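# Swap fluorescent tube for LED tube in light fixture

## Task

Remove the old fluorescent tube from the light fixture and set it lying flat on the carton's floor; the carton is loose and must finish resting flat and entirely on the bench. Seat the LED tube so it is locked in both lampholders with its white side up. No tube may break: a tube breaks if it moves quickly while no gripper holds it (for example dropping more than a few centimetres) or while it is in contact with anything other than the robot, and a broken tube means failure. Anything held in place only by the robot at the end does not count. Finish by releasing and moving the arms away. Nothing may be put or knocked off the table.

## Robot and tools

ROBOT. Two 6-joint arms, left_arm and right_arm, each with a parallel two-finger gripper. They face each other across the table; left_arm's base sits at (+0.150, +0.532, +0.128) m and right_arm's at (+0.112, -0.452, +0.086) m. The names are labels only and do not match image sides.

FRAME. Every reported pose uses one scene frame: origin at the table centre, +z up, table surface at z = +0.020 m, left_arm on the +y side. A gripper's fingers point along its own +x and close along its y. end_effector_position is the spot between the finger pads, a few cm behind the tips; it can be off, more when the arm is stretched out.

JOINT ORDER. In every row and every per-joint list, each arm's six joints go: waist (joint_0), wrist yaw (joint_4), shoulder (joint_1), wrist pitch (joint_3), elbow (joint_2), wrist roll (joint_5). Trust this order only. Ranges in rad: waist -3.054..3.054, shoulder 0..3.142, elbow 0..2.356, wrist pitch -1.571..1.571, wrist yaw -1.571..1.571, wrist roll -3.142..3.142; true ends may differ by about 0.010.

ROW FORMAT (both moving tools). One flat list of 14 numbers, each in [-1, 1], always for both arms: left_arm's six joint numbers then its opening, then right_arm's six then its opening. Joint numbers are scaled offsets, not absolute angles: 1.0 equals 0.9615 rad for waist, shoulder and elbow, 1.713 rad for wrist pitch, 1.767 for wrist yaw, 1.728 for wrist roll. 0 means stay put. The opening is absolute: +1 fully open, empty fingers touch near -0.80, anything lower does nothing more. Closing fully takes at least 0.5 s. To grip, command about 0.07 below the current grip_measured; less gives a lighter hold. Pad force tops out around 34-49 N.

execute_actions(actions): a list of actions; each action is a table of up to 15 rows, one per 1/30 s step, the last row held to fill 15 steps (0.5 s per action). Joint offsets in every row are measured from the angles when that action began (for the first action, the last reported angles), not from the previous row. If a row would push a joint more than 0.010 rad beyond its range, that action is rejected for both arms; a malformed action, or a failing first action, rejects the whole call. An empty list just returns state and images.

move(target, speed, blocking): target is one 14-number row; offsets count from the Joint positions of the latest result that listed them. All joints follow paths that finish together, so the hand traces a curve; duration 0.5-10 s. speed (0.01-2 rad/s, default 0.5) caps the joint with the longest path. Paths ignore obstacles and the other arm; faster moves and targets deeper past a contact press harder. blocking=false returns after 0.5 s while motion continues; then use wait or stop before any new action or move. The result adds a move: line with the ending (done, off_target, moving, held, fault), limits=held or limits=none, and each arm's joint furthest from target.

wait(seconds): 0-10 s, arms hold their last command; returns early if a move ends. stop(): brakes a running move (needs room). zoom_image(camera, region): closer look at [x0, y0, x1, y1] pixels, at most 504x504, in one of cam_head_left, cam_head_right, cam_high, cam_low, cam_left_wrist, cam_right_wrist (all 504x504). read_manual(section) gives only URDF licence text. finished_scene(scene) ends the scene irreversibly once the result is in place.

MOTION LIMITS. Each joint's target may lead its measured angle by only about 0.21-0.27 rad per step, and if targets would shift the gripper more than 70 mm, all are pulled back; large changes therefore span several actions. Friction can leave a joint short, especially at long reach, so check positions after each move. A joint pushed into its end produces "joint sent to its limit"; absence of that line proves nothing.

RESULT LINES. Each arm's state gives end_effector_position (m), end_effector_quat_wxyz and velocities. Joint positions/velocities list six joints then pad gap in m (0.088 fully open). grip_measured is the opening on the command scale, biased up to ~1 mm and reading up to ~0.061 narrower when squeezing hard. Joint targets shows what joints are being driven toward. "joint command not followed" means a clearance check altered targets. Joint torques and External joint torques are noisy estimates (the latter includes friction and held weight; "no reading" means none). MOTOR HOT warns from 50 C; at 95 C an OVER-TEMPERATURE FAULT holds the arm and may later cut its power so it goes limp.

AVOID. Contact torque reaching a joint's load limit (waist 17.4, shoulder 21.6, elbow 21.5, wrist pitch 5.67, wrist yaw 5.65, wrist roll 5.3 N m, held weight included) freezes that arm for 10 s. Do not let the arms strike or press on each other. Never let a tube move quickly unheld or while touching anything but the robot; lower it gently rather than dropping. Do not tip or shove the loose carton, slam, or knock objects off the table; loose objects may occasionally get a small nudge. Long holds with heavy loads heat motors.

Each tool is called after "Call:" as name([rows], argument=value, ...), one row to a line, values as JSON.

## Session

Call:
execute_actions(actions=[])

Scene clock: 0.00 s.
left_arm: end_effector_position=(+0.3123, +0.4052, +0.3331) grip_measured=+0.849 end_effector_quat_wxyz=(-0.528, +0.836, -0.150, +0.015) end_effector_velocity=(+0.000, +0.004, -0.000) end_effector_angular_velocity=(-0.003, -0.004, +0.020) | right_arm: end_effector_position=(-0.1251, -0.2544, +0.1972) grip_measured=+0.820 end_effector_quat_wxyz=(+0.156, +0.457, +0.806, -0.341) end_effector_velocity=(-0.001, -0.003, -0.002) end_effector_angular_velocity=(-0.011, -0.004, +0.020)
Joint names: [waist, wrist yaw, shoulder, wrist pitch, elbow, wrist roll]
Joint positions: left_arm=[ 0.029 -1.071  0.381 -0.212  0.311 -2.282  0.081] | right_arm=[ 0.995  0.24   1.109  0.046  0.444 -2.459  0.079]
Joint velocities: left_arm=[-0.002 -0.022 -0.007 -0.007 -0.002 -0.007  0.   ] | right_arm=[-0.002 -0.022 -0.002 -0.007 -0.002 -0.007 -0.   ]
Joint torques (N m, as the arm reports them, + toward a larger angle): no reading
External joint torques (N m, as the arm's controller estimates them; a push from outside toward a larger angle lowers the number): no reading
Heat: left arm: hottest shoulder 23 °C (+0.0 °C/min); right arm: hottest shoulder 23 °C (+0.0 °C/min).
Joint targets: left_arm=[0.029 -1.071 0.381 -0.212 0.311 -2.282] | right_arm=[0.995 0.240 1.109 0.046 0.444 -2.459]

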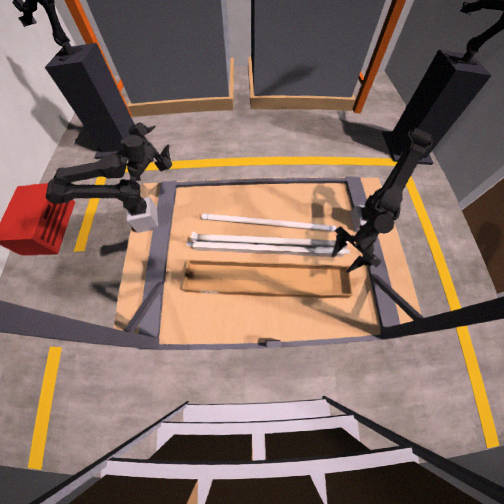

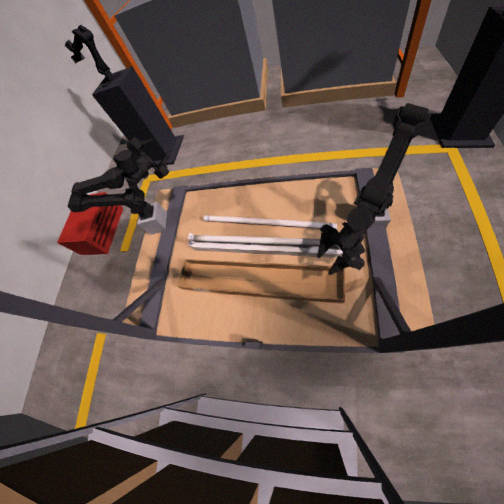

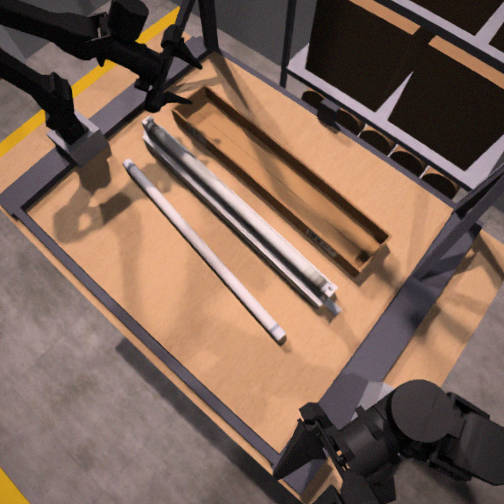

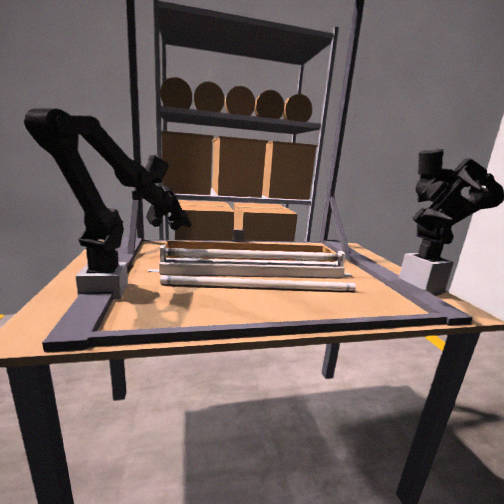

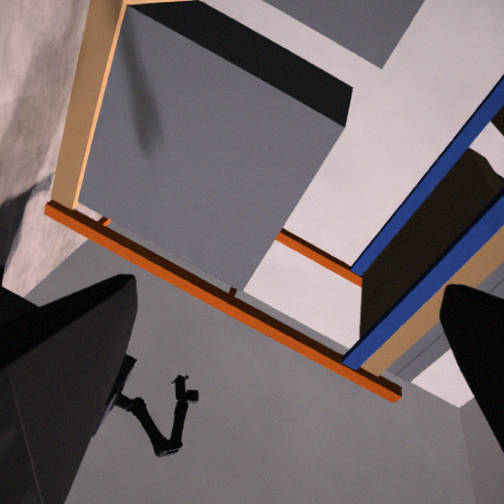

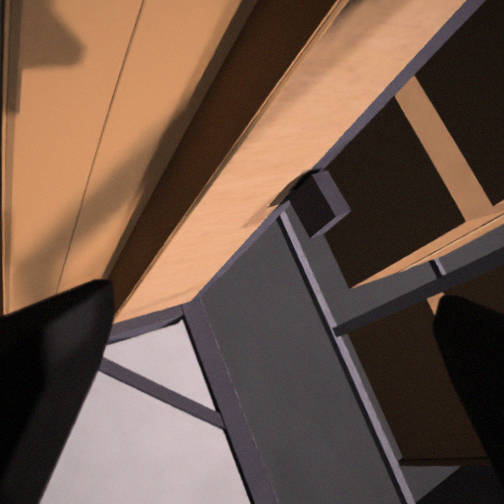

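Call:
zoom_image(camera="cam_high", region=[240,220,400,360])

Call:
zoom_image(camera="cam_high", region=[100,80,240,200])

Call:
zoom_image(camera="cam_low", region=[140,225,370,305])

Call:
zoom_image(camera="cam_head_left", region=[120,180,400,310])

Region (240, 220, 400, 360) of cam_high's 504x504 image, scaled by 3.150, with more detail than that image has; it fills the top 441 rows of this view, and the rest is white.

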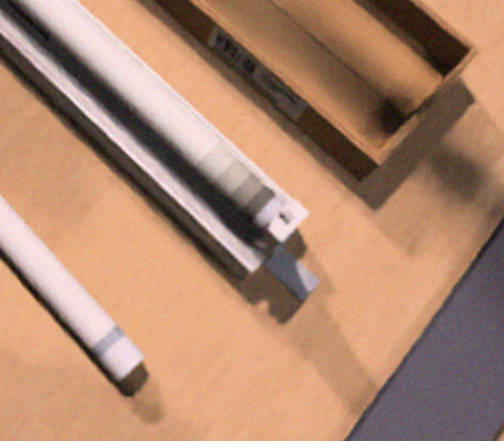

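Region (100, 80, 240, 200) of cam_high's 504x504 image, scaled by 3.600, with more detail than that image has; it fills the top 432 rows of this view, and the rest is white.

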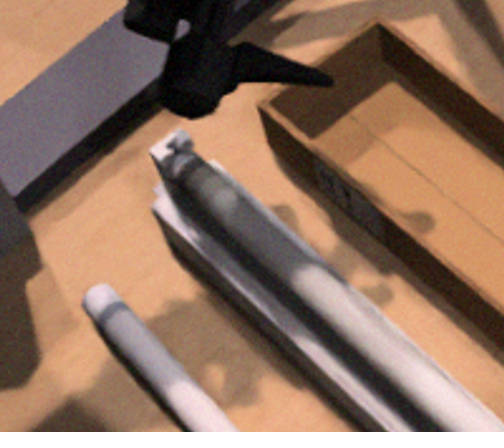

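Region (140, 225, 370, 305) of cam_low's 504x504 image, scaled by 2.191, with more detail than that image has; it fills the top 175 rows of this view, and the rest is white.

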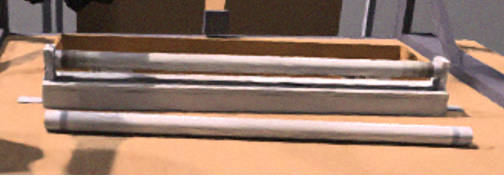

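Region (120, 180, 400, 310) of cam_head_left's 504x504 image, scaled by 1.800, with more detail than that image has; it fills the top 234 rows of this view, and the rest is white.

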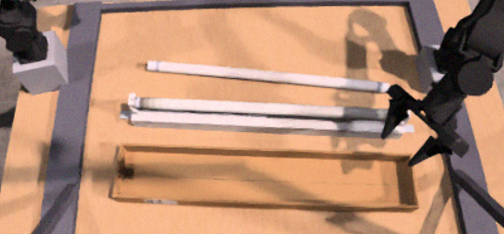

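Call:
move(target=[-0.637,0.606,0.9,-0.689,1,1,1, -0.681,-0.136,0.38,-0.84,0.887,1,1], speed=1.0)

Call:
move(target=[0,0,0.474,0,0.26,0.088,1, 0,0,0,0,0,0.62,1], speed=0.8)

Scene clock: 49.40 s.
left_arm: end_effector_position=(+0.0649, +0.3274, +0.3335) grip_measured=+1.000 end_effector_quat_wxyz=(+0.560, +0.387, +0.512, -0.525) end_effector_velocity=(+0.002, +0.001, +0.002) end_effector_angular_velocity=(-0.004, -0.004, +0.011) | right_arm: end_effector_position=(+0.0306, -0.2214, +0.2494) grip_measured=+0.981 end_effector_quat_wxyz=(+0.175, -0.686, +0.171, +0.685) end_effector_velocity=(-0.000, -0.001, +0.001) end_effector_angular_velocity=(-0.005, +0.006, +0.005)
Joint names: [waist, wrist yaw, shoulder, wrist pitch, elbow, wrist roll]
Joint positions: left_arm=[-0.58  -0.006  1.237 -1.389  1.263 -0.559  0.088] | right_arm=[ 0.343  0.004  1.464 -1.391  1.288 -0.735  0.087]
Joint velocities: left_arm=[ 0.002 -0.007 -0.007 -0.007  0.002 -0.007  0.   ] | right_arm=[-0.002 -0.007 -0.002 -0.007  0.002 -0.007 -0.   ]
Joint torques (N m, as the arm reports them, + toward a larger angle): left_arm=[-0.41  0.15 -3.1   0.5   7.2   0.17] | right_arm=[-0.38 -0.17 -4.19  0.19  8.17  0.13]
External joint torques (N m, as the arm's controller estimates them; a push from outside toward a larger angle lowers the number): left_arm=[-0.44  0.2   0.36 -0.19  1.25  0.16] | right_arm=[-0.38 -0.13  0.68 -0.13  2.48  0.13]
Heat: left arm: hottest elbow 25 °C (+2.4 °C/min); right arm: hottest wrist pitch 27 °C (+4.9 °C/min).
Joint targets: left_arm=[-0.584 -0.001 1.246 -1.392 1.272 -0.554] | right_arm=[0.340 -0.000 1.474 -1.393 1.297 -0.731]
move: off_target (right_arm); limits=none; left_arm: farthest joint: the shoulder, 0.009 radians from its target (0.866 radians at the start); right_arm: farthest joint: the shoulder, 0.011 radians from its target (0.366 radians at the start)

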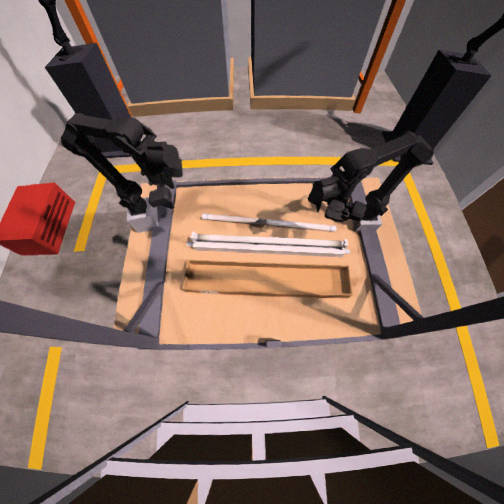

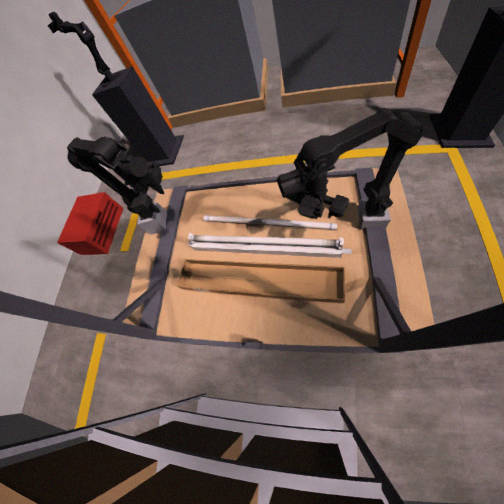

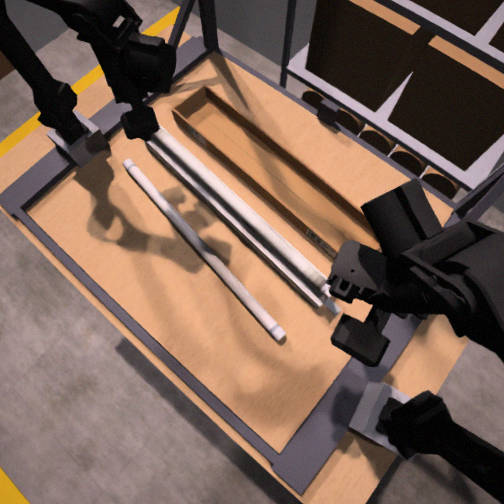

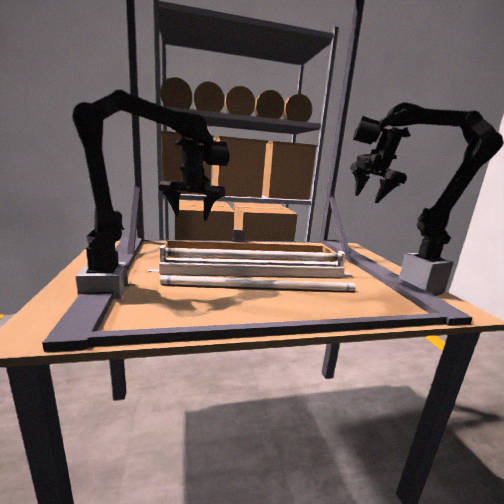

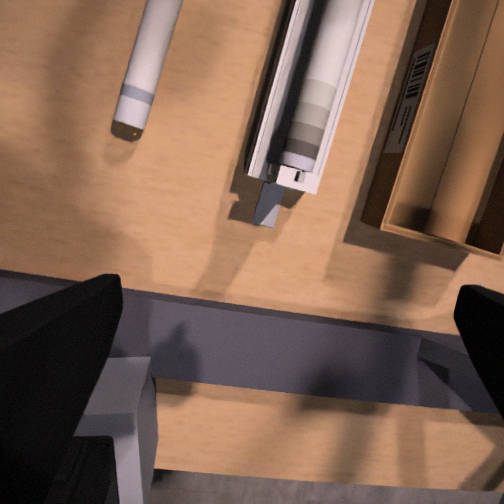

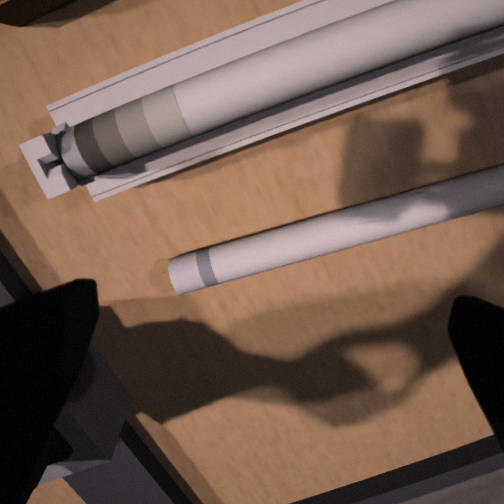

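Scene clock: 51.47 s.
left_arm: end_effector_position=(+0.0339, +0.2537, +0.2920) grip_measured=+1.000 end_effector_quat_wxyz=(+0.506, +0.496, +0.500, -0.498) end_effector_velocity=(+0.003, +0.001, -0.001) end_effector_angular_velocity=(+0.003, -0.025, -0.010) | right_arm: end_effector_position=(+0.0306, -0.2214, +0.2494) grip_measured=+0.981 end_effector_quat_wxyz=(+0.500, -0.502, +0.496, +0.503) end_effector_velocity=(+0.000, -0.002, -0.000) end_effector_angular_velocity=(-0.009, +0.004, -0.010)
Joint names: [waist, wrist yaw, shoulder, wrist pitch, elbow, wrist roll]
Joint positions: left_arm=[-0.58  -0.006  1.679 -1.389  1.505 -0.411  0.088] | right_arm=[ 0.343  0.004  1.464 -1.391  1.288  0.333  0.087]
Joint velocities: left_arm=[-0.002 -0.022  0.002 -0.007 -0.002  0.007  0.   ] | right_arm=[-0.002 -0.007 -0.002 -0.007 -0.002  0.007 -0.   ]
Joint torques (N m, as the arm reports them, + toward a larger angle): left_arm=[-0.05 -0.03 -6.27  0.33  7.16  0.16] | right_arm=[ 0.13  0.05 -5.46  0.3   6.88  0.14]
External joint torques (N m, as the arm's controller estimates them; a push from outside toward a larger angle lowers the number): left_arm=[-0.04  0.01  0.22 -0.02  1.45  0.16] | right_arm=[ 0.14  0.03 -0.59 -0.03  1.19  0.14]
Heat: left arm: hottest elbow 26 °C (+3.5 °C/min); right arm: hottest wrist pitch 27 °C (+4.7 °C/min).
Joint targets: left_arm=[-0.580 -0.006 1.693 -1.389 1.513 -0.407] | right_arm=[0.343 0.004 1.464 -1.391 1.288 0.337]
move: off_target (left_arm); limits=none; left_arm: farthest joint: the shoulder, 0.014 radians from its target (0.456 radians at the start); right_arm: farthest joint: the wrist roll, 0.003 radians from its target (1.071 radians at the start)

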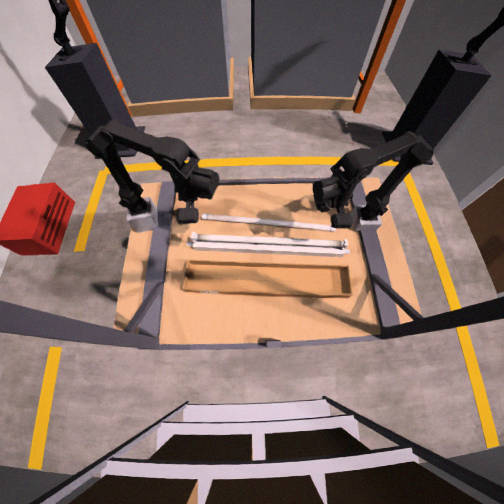

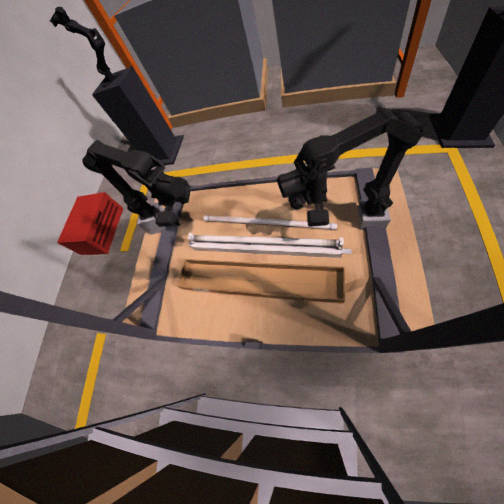

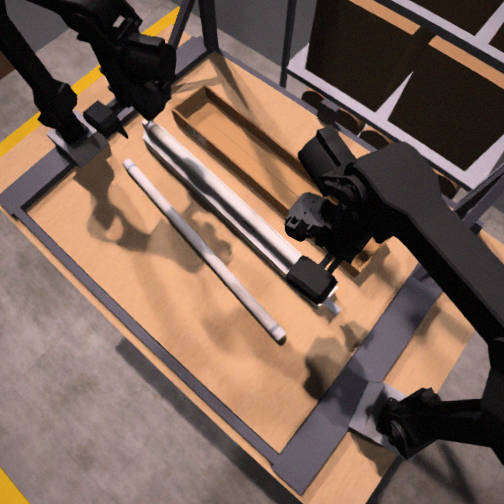

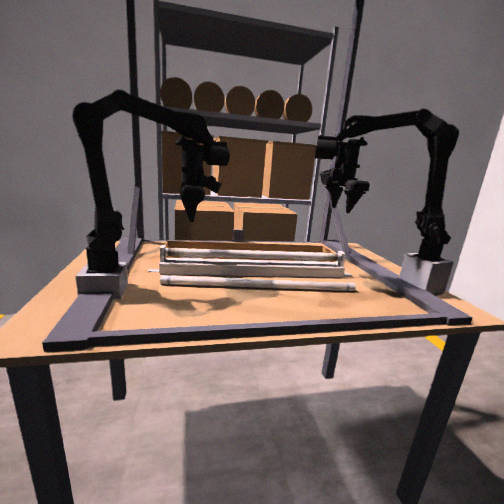

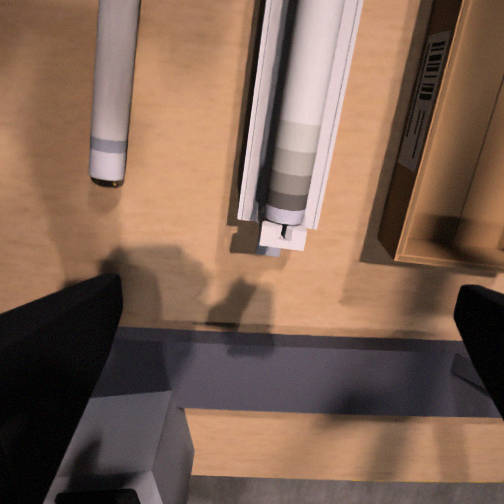

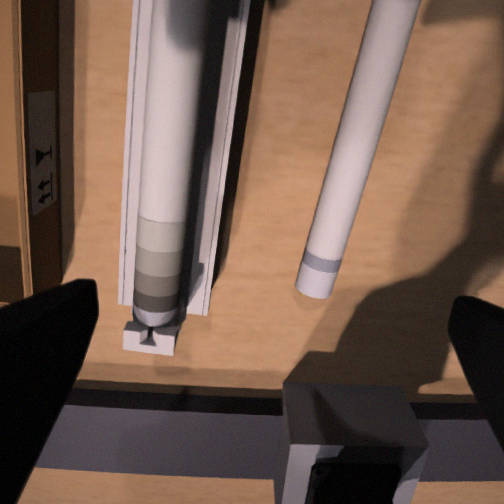

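Call:
move(target=[0,0,0,0,0,0,1, 0.043,0,0.405,0.177,0.083,0.082,0.3], speed=0.6)

Call:
zoom_image(camera="cam_left_wrist", region=[70,110,330,270])

Scene clock: 77.33 s.
left_arm: end_effector_position=(+0.0338, +0.2536, +0.2921) grip_measured=+1.000 end_effector_quat_wxyz=(+0.506, +0.495, +0.500, -0.499) end_effector_velocity=(-0.004, +0.000, -0.001) end_effector_angular_velocity=(+0.006, +0.021, +0.019) | right_arm: end_effector_position=(-0.0118, -0.1402, +0.1652) grip_measured=+0.302 end_effector_quat_wxyz=(+0.523, -0.477, +0.521, +0.476) end_effector_velocity=(-0.001, +0.001, -0.001) end_effector_angular_velocity=(-0.000, +0.008, +0.005)
Joint names: [waist, wrist yaw, shoulder, wrist pitch, elbow, wrist roll]
Joint positions: left_arm=[-0.58  -0.006  1.679 -1.389  1.505 -0.411  0.088] | right_arm=[ 0.382  0.004  1.84  -1.09   1.359  0.471  0.054]
Joint velocities: left_arm=[-0.002  0.022  0.002  0.007 -0.002 -0.022  0.   ] | right_arm=[-0.002 -0.007  0.002  0.007 -0.002 -0.007 -0.   ]
Joint torques (N m, as the arm reports them, + toward a larger angle): left_arm=[-0.04 -0.03 -8.1   0.33  6.07  0.  ] | right_arm=[ 0.4   0.06 -6.92  0.43  7.76  0.12]
External joint torques (N m, as the arm's controller estimates them; a push from outside toward a larger angle lowers the number): left_arm=[-0.06  0.01 -1.56 -0.03  0.32  0.  ] | right_arm=[0.36 0.04 0.65 0.09 2.17 0.12]
Heat: left arm: hottest elbow 26 °C (+3.0 °C/min); right arm: hottest elbow 27 °C (+2.0 °C/min).
Joint targets: left_arm=[-0.580 -0.006 1.679 -1.389 1.505 -0.411] | right_arm=[0.385 0.004 1.853 -1.088 1.367 0.475]
move: off_target (right_arm); limits=none; left_arm: farthest joint: the waist, 0.000 radians from its target (0.000 radians at the start); right_arm: farthest joint: the shoulder, 0.013 radians from its target (0.390 radians at the start)

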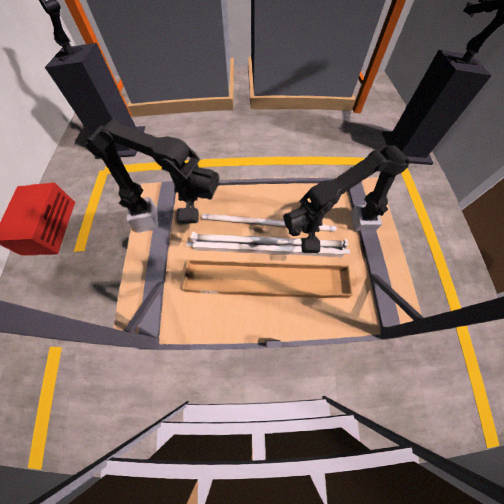

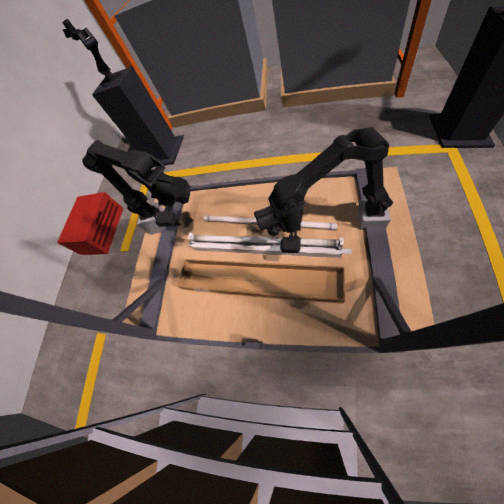

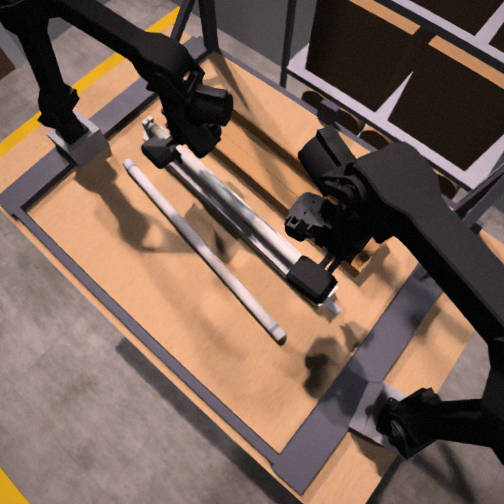

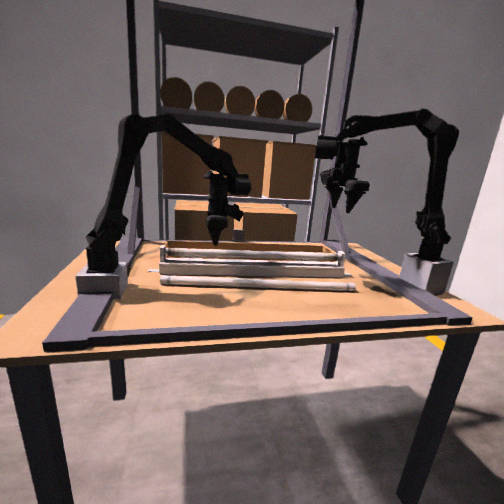

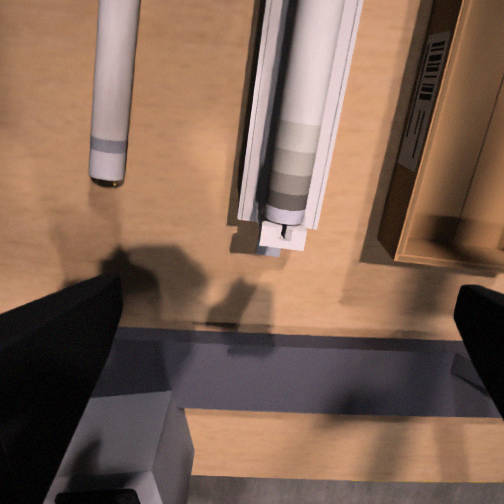

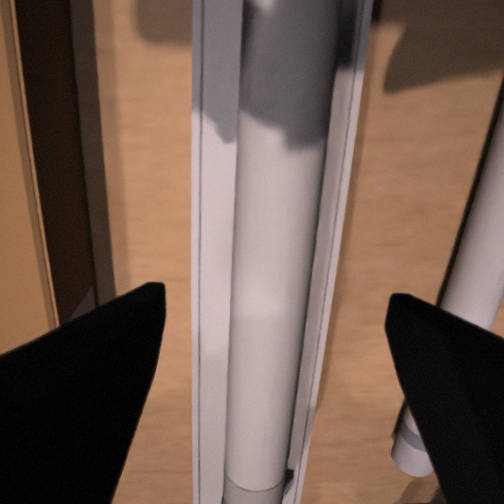

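Region (70, 110, 330, 270) of cam_left_wrist's 504x504 image, scaled by 1.938, with more detail than that image has; it fills the top 310 rows of this view, and the rest is white.

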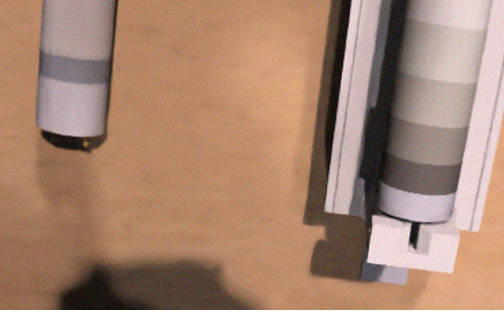

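Call:
move(target=[0,0,0,0,0,0,1, 0,0,0.097,0.128,-0.148,0,0.3], speed=0.3)

Call:
move(target=[0,0,0,0,0,0,1, 0,0,0,0,0,0,-0.4])

Scene clock: 85.37 s.
left_arm: end_effector_position=(+0.0338, +0.2536, +0.2921) grip_measured=+1.000 end_effector_quat_wxyz=(+0.506, +0.495, +0.500, -0.499) end_effector_velocity=(+0.001, +0.002, +0.001) end_effector_angular_velocity=(-0.001, -0.008, -0.010) | right_arm: end_effector_position=(-0.0127, -0.1380, +0.1080) grip_measured=+0.302 end_effector_quat_wxyz=(+0.524, -0.476, +0.521, +0.477) end_effector_velocity=(+0.000, -0.007, -0.001) end_effector_angular_velocity=(-0.033, +0.010, +0.020)
Joint names: [waist, wrist yaw, shoulder, wrist pitch, elbow, wrist roll]
Joint positions: left_arm=[-0.58  -0.006  1.679 -1.389  1.505 -0.411  0.088] | right_arm=[ 0.382  0.004  1.92  -0.873  1.225  0.471  0.054]
Joint velocities: left_arm=[-0.002 -0.007 -0.007 -0.007 -0.002  0.007  0.   ] | right_arm=[-0.002 -0.022 -0.002 -0.022 -0.007 -0.022  0.   ]
Joint torques (N m, as the arm reports them, + toward a larger angle): left_arm=[-0.04 -0.03 -8.08  0.33  6.09  0.  ] | right_arm=[ 0.12  0.09 -6.98  0.44  5.34 -0.02]
External joint torques (N m, as the arm's controller estimates them; a push from outside toward a larger angle lowers the number): left_arm=[-0.04  0.01 -1.44  0.    0.32  0.  ] | right_arm=[ 0.09  0.07  0.79  0.12  0.18 -0.02]
Heat: left arm: hottest shoulder 26 °C (+2.0 °C/min); right arm: hottest shoulder 27 °C (+1.0 °C/min).
Joint targets: left_arm=[-0.580 -0.006 1.679 -1.389 1.505 -0.411] | right_arm=[0.381 0.004 1.933 -0.871 1.216 0.471]
move: off_target (right_arm); limits=none; left_arm: farthest joint: the waist, 0.000 radians from its target (0.000 radians at the start); right_arm: farthest joint: the shoulder, 0.013 radians from its target (0.093 radians at the start)

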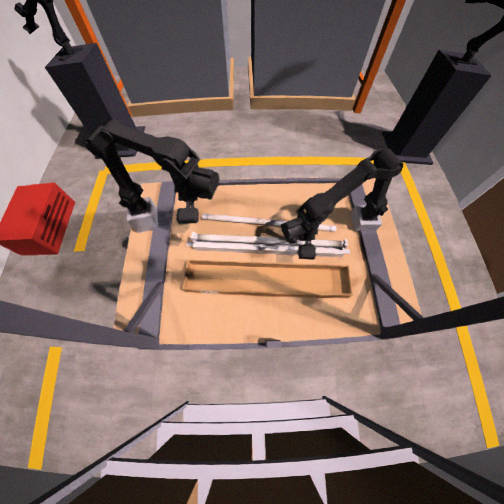

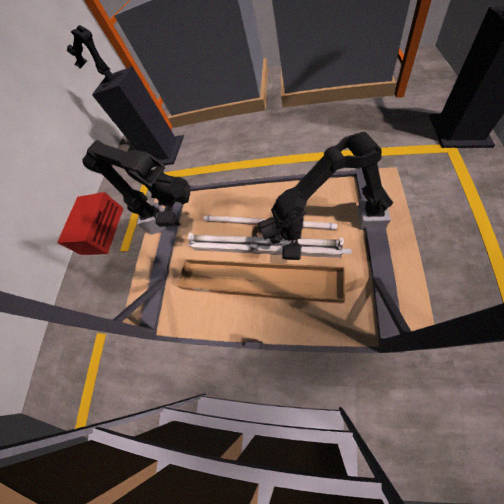

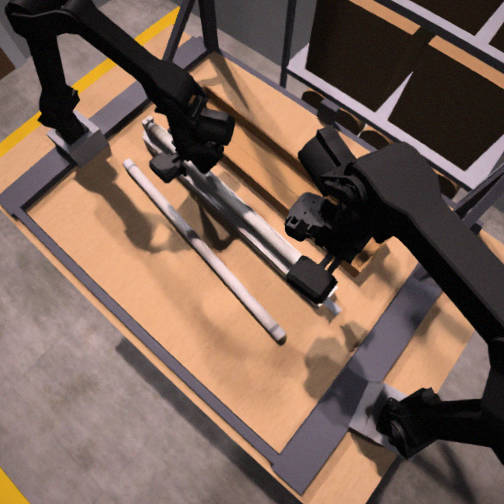

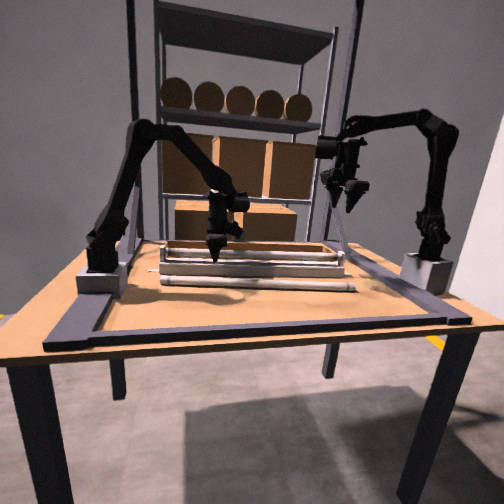

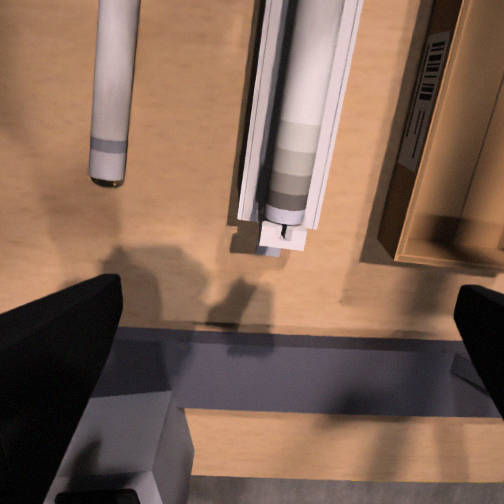

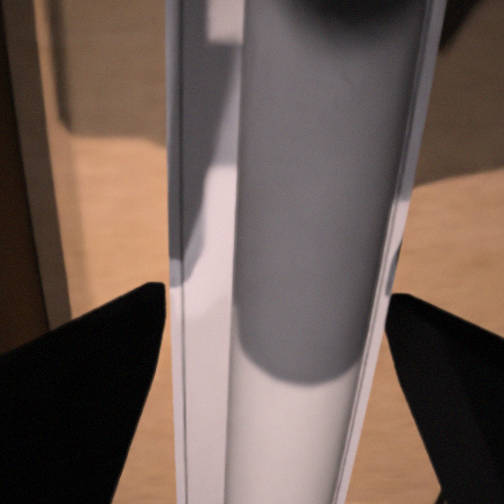

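Scene clock: 85.90 s.
left_arm: end_effector_position=(+0.0338, +0.2536, +0.2921) grip_measured=+1.000 end_effector_quat_wxyz=(+0.506, +0.495, +0.500, -0.499) end_effector_velocity=(+0.003, +0.001, +0.001) end_effector_angular_velocity=(-0.006, -0.021, -0.010) | right_arm: end_effector_position=(-0.0113, -0.1380, +0.1080) grip_measured=-0.351 end_effector_quat_wxyz=(+0.525, -0.477, +0.520, +0.475) end_effector_velocity=(-0.002, +0.000, +0.000) end_effector_angular_velocity=(+0.004, +0.009, +0.010)
Joint names: [waist, wrist yaw, shoulder, wrist pitch, elbow, wrist roll]
Joint positions: left_arm=[-0.58  -0.006  1.679 -1.389  1.505 -0.411  0.088] | right_arm=[ 0.38   0.008  1.92  -0.875  1.225  0.471  0.022]
Joint velocities: left_arm=[-0.002 -0.022 -0.007 -0.007 -0.002  0.007  0.   ] | right_arm=[ 0.002 -0.007 -0.002  0.007 -0.002 -0.007 -0.   ]
Joint torques (N m, as the arm reports them, + toward a larger angle): left_arm=[-0.04 -0.02 -8.08  0.33  6.1   0.  ] | right_arm=[ 0.19 -0.14 -8.46  0.47  6.37  0.02]
External joint torques (N m, as the arm's controller estimates them; a push from outside toward a larger angle lowers the number): left_arm=[-0.03  0.02 -1.47 -0.01  0.34  0.  ] | right_arm=[ 0.12 -0.16 -0.69  0.14  1.17  0.02]
Heat: left arm: hottest shoulder 26 °C (+2.0 °C/min); right arm: hottest shoulder 27 °C (+1.0 °C/min).
Joint targets: left_arm=[-0.580 -0.006 1.679 -1.389 1.505 -0.411] | right_arm=[0.382 0.004 1.920 -0.873 1.225 0.471]
move: done; limits=none; left_arm: farthest joint: the waist, 0.000 radians from its target (0.000 radians at the start); right_arm: farthest joint: the wrist yaw, 0.004 radians from its target (0.000 radians at the start)

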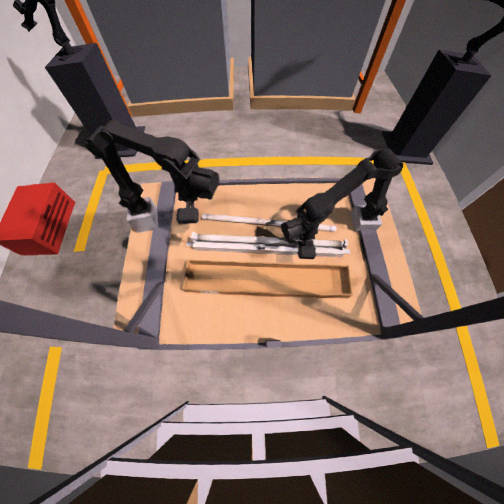

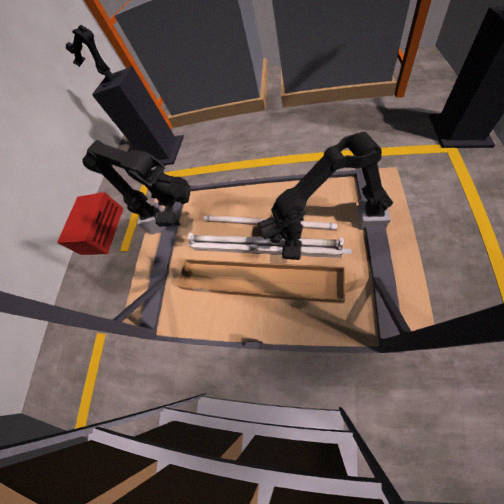

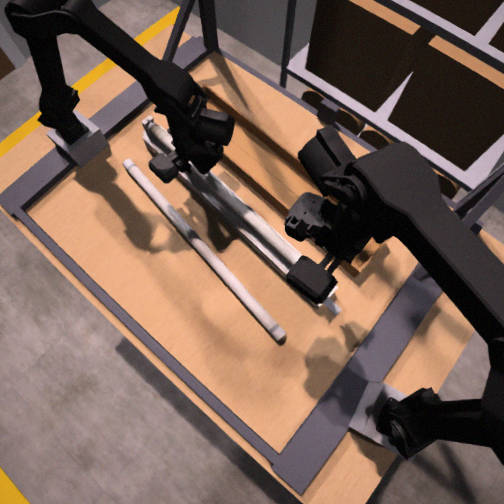

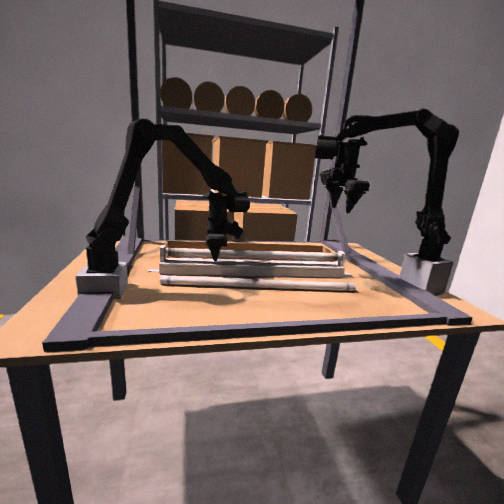

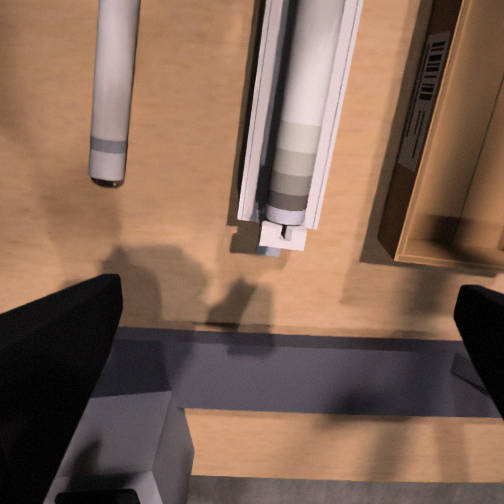

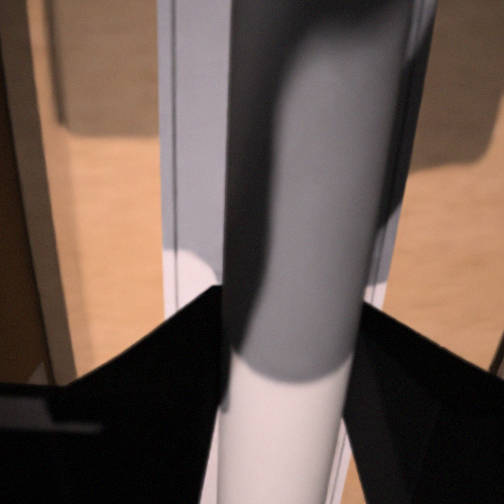

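Call:
move(target=[0,0,0,0,0,0,1, -0.195,-0.218,-0.088,0.12,-0.18,-0.096,-0.43], speed=0.3)

Scene clock: 96.17 s.
left_arm: end_effector_position=(+0.0338, +0.2536, +0.2921) grip_measured=+1.000 end_effector_quat_wxyz=(+0.506, +0.495, +0.500, -0.499) end_effector_velocity=(+0.001, +0.002, +0.001) end_effector_angular_velocity=(-0.001, -0.008, +0.020) | right_arm: end_effector_position=(-0.0056, -0.1372, +0.1062) grip_measured=-0.351 end_effector_quat_wxyz=(+0.420, -0.367, +0.604, +0.570) end_effector_velocity=(+0.000, -0.004, +0.000) end_effector_angular_velocity=(-0.013, +0.019, +0.002)
Joint names: [waist, wrist yaw, shoulder, wrist pitch, elbow, wrist roll]
Joint positions: left_arm=[-0.58  -0.006  1.679 -1.389  1.505 -0.411  0.088] | right_arm=[ 0.195 -0.373  1.845 -0.672  1.061  0.304  0.022]
Joint velocities: left_arm=[-0.002 -0.007 -0.007 -0.007 -0.002 -0.022  0.   ] | right_arm=[-0.007 -0.022 -0.002 -0.007 -0.007 -0.007 -0.   ]
Joint torques (N m, as the arm reports them, + toward a larger angle): left_arm=[-0.03 -0.03 -8.08  0.33  6.1   0.  ] | right_arm=[-0.13 -0.44 -8.78  0.6   5.23  0.02]
External joint torques (N m, as the arm's controller estimates them; a push from outside toward a larger angle lowers the number): left_arm=[ 0.    0.01 -1.42 -0.01  0.32  0.  ] | right_arm=[-0.1  -0.19 -1.59  0.07  0.08  0.05]
Heat: left arm: hottest shoulder 27 °C (+2.0 °C/min); right arm: hottest shoulder 28 °C (+1.0 °C/min).
Joint targets: left_arm=[-0.580 -0.006 1.679 -1.389 1.505 -0.411] | right_arm=[0.192 -0.377 1.836 -0.669 1.052 0.305]
move: done; limits=none; left_arm: farthest joint: the waist, 0.000 radians from its target (0.000 radians at the start); right_arm: farthest joint: the shoulder, 0.009 radians from its target (0.085 radians at the start)

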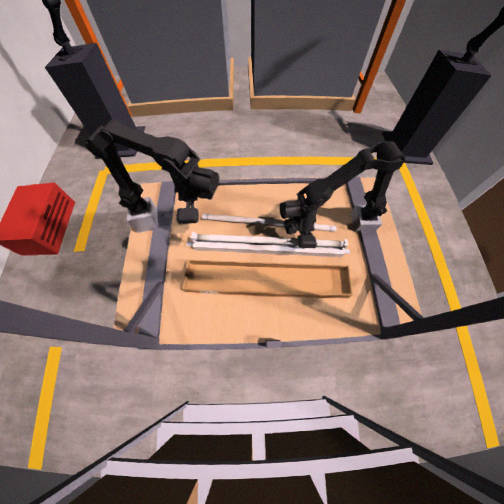

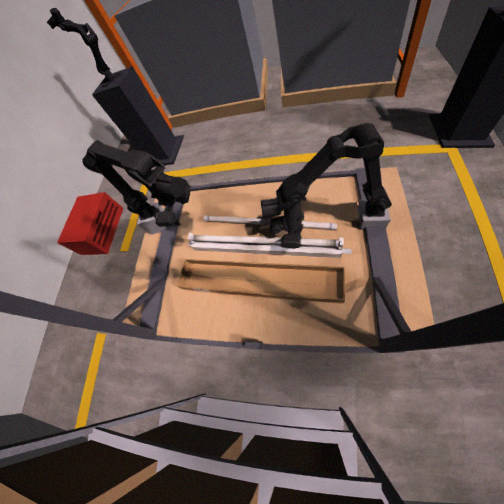

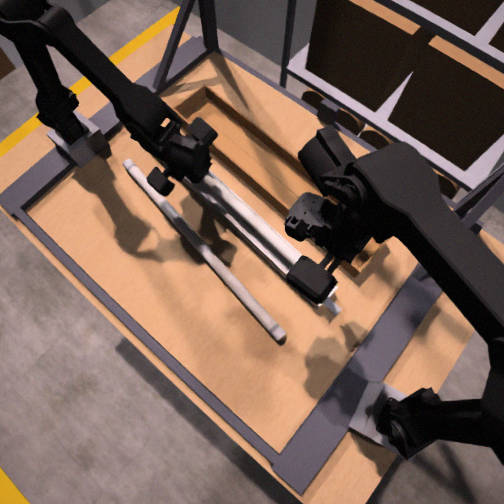

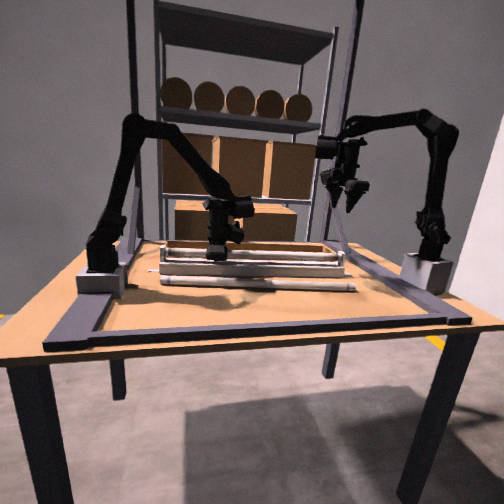

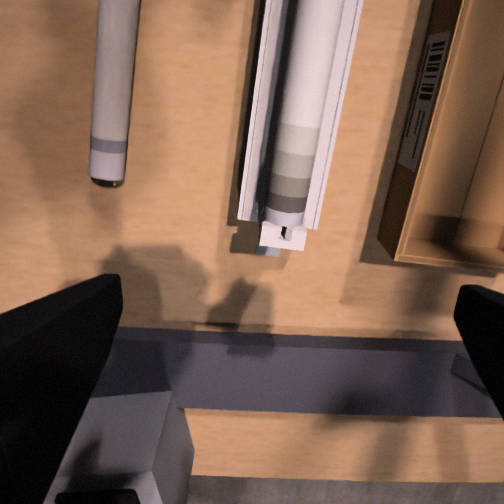

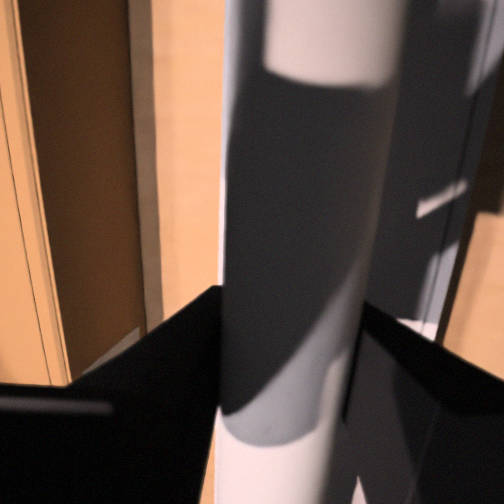

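Smooth. On to 45°.

Call:
move(target=[0,0,0,0,0,0,1, -0.181,-0.232,0.062,0.092,-0.122,-0.085,-0.43], speed=0.3)

Call:
zoom_image(camera="cam_left_wrist", region=[240,170,340,270])

Scene clock: 101.97 s.
left_arm: end_effector_position=(+0.0338, +0.2536, +0.2921) grip_measured=+1.000 end_effector_quat_wxyz=(+0.506, +0.495, +0.500, -0.499) end_effector_velocity=(-0.001, +0.003, +0.000) end_effector_angular_velocity=(+0.010, +0.004, +0.005) | right_arm: end_effector_position=(-0.0012, -0.1378, +0.1029) grip_measured=-0.351 end_effector_quat_wxyz=(+0.300, -0.242, +0.662, +0.643) end_effector_velocity=(+0.000, -0.002, +0.001) end_effector_angular_velocity=(-0.002, +0.007, +0.004)
Joint names: [waist, wrist yaw, shoulder, wrist pitch, elbow, wrist roll]
Joint positions: left_arm=[-0.58  -0.006  1.679 -1.389  1.505 -0.411  0.088] | right_arm=[ 0.026 -0.776  1.893 -0.514  0.951  0.156  0.022]
Joint velocities: left_arm=[-0.002  0.007 -0.002 -0.007 -0.002 -0.007  0.   ] | right_arm=[-0.002 -0.007 -0.002 -0.007 -0.002 -0.007 -0.   ]
Joint torques (N m, as the arm reports them, + toward a larger angle): left_arm=[-0.05 -0.03 -8.09  0.33  6.09  0.  ] | right_arm=[-0.31 -0.8  -6.43  0.46  4.7   0.05]
External joint torques (N m, as the arm's controller estimates them; a push from outside toward a larger angle lowers the number): left_arm=[-0.03  0.   -1.49  0.    0.34  0.  ] | right_arm=[-0.32 -0.31  0.62 -0.05  0.04  0.09]
Heat: left arm: hottest shoulder 28 °C (+3.0 °C/min); right arm: hottest shoulder 29 °C (+2.0 °C/min).
Joint targets: left_arm=[-0.580 -0.006 1.679 -1.389 1.505 -0.411] | right_arm=[0.021 -0.783 1.905 -0.514 0.944 0.158]
move: off_target (right_arm); limits=none; left_arm: farthest joint: the waist, 0.000 radians from its target (0.000 radians at the start); right_arm: farthest joint: the shoulder, 0.012 radians from its target (0.060 radians at the start)

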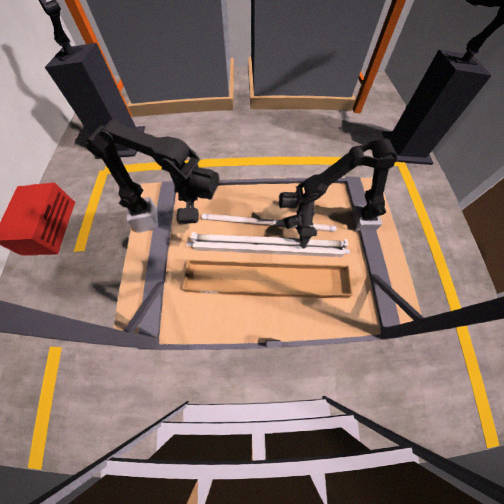

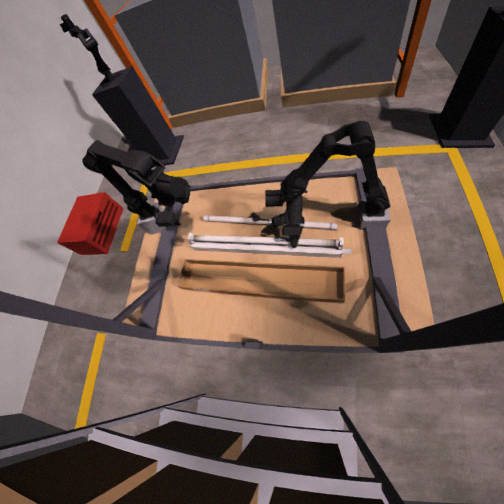

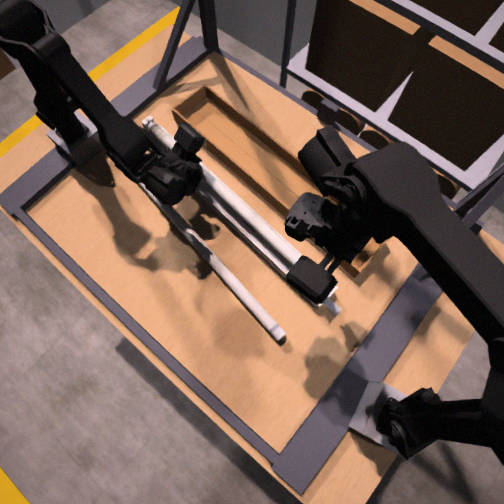

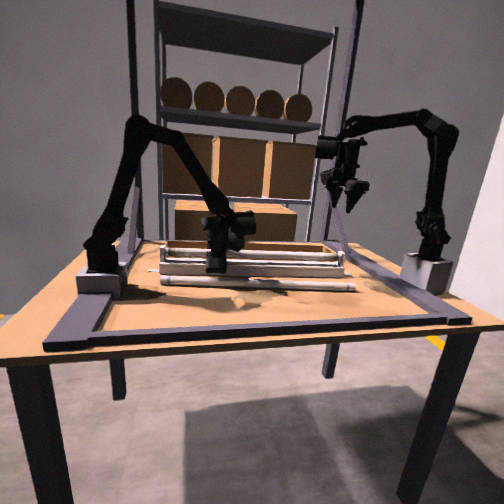

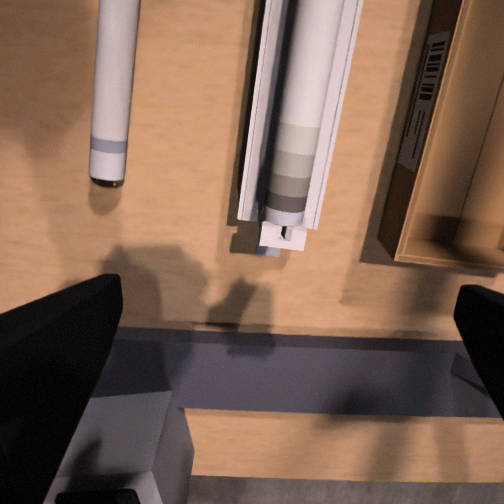

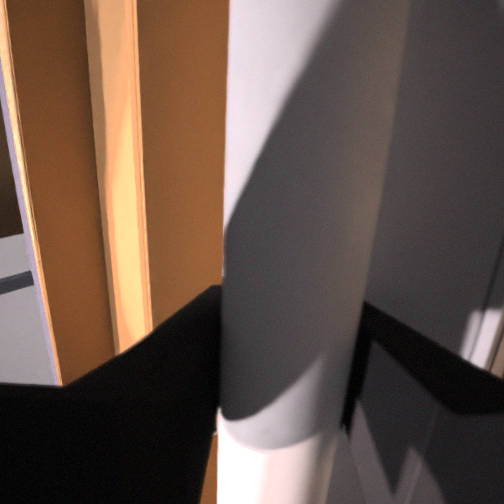

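Region (240, 170, 340, 270) of cam_left_wrist's 504x504 image, scaled by 5.040, with more detail than that image has.

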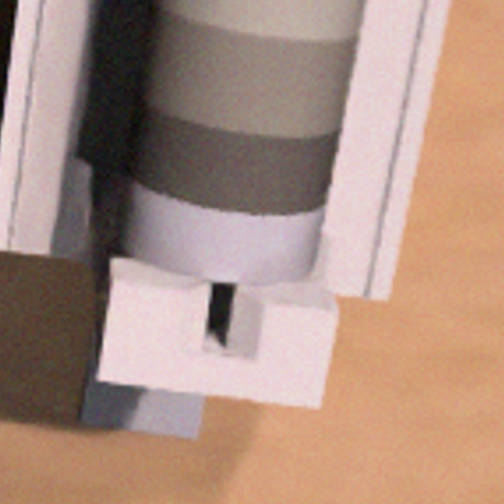

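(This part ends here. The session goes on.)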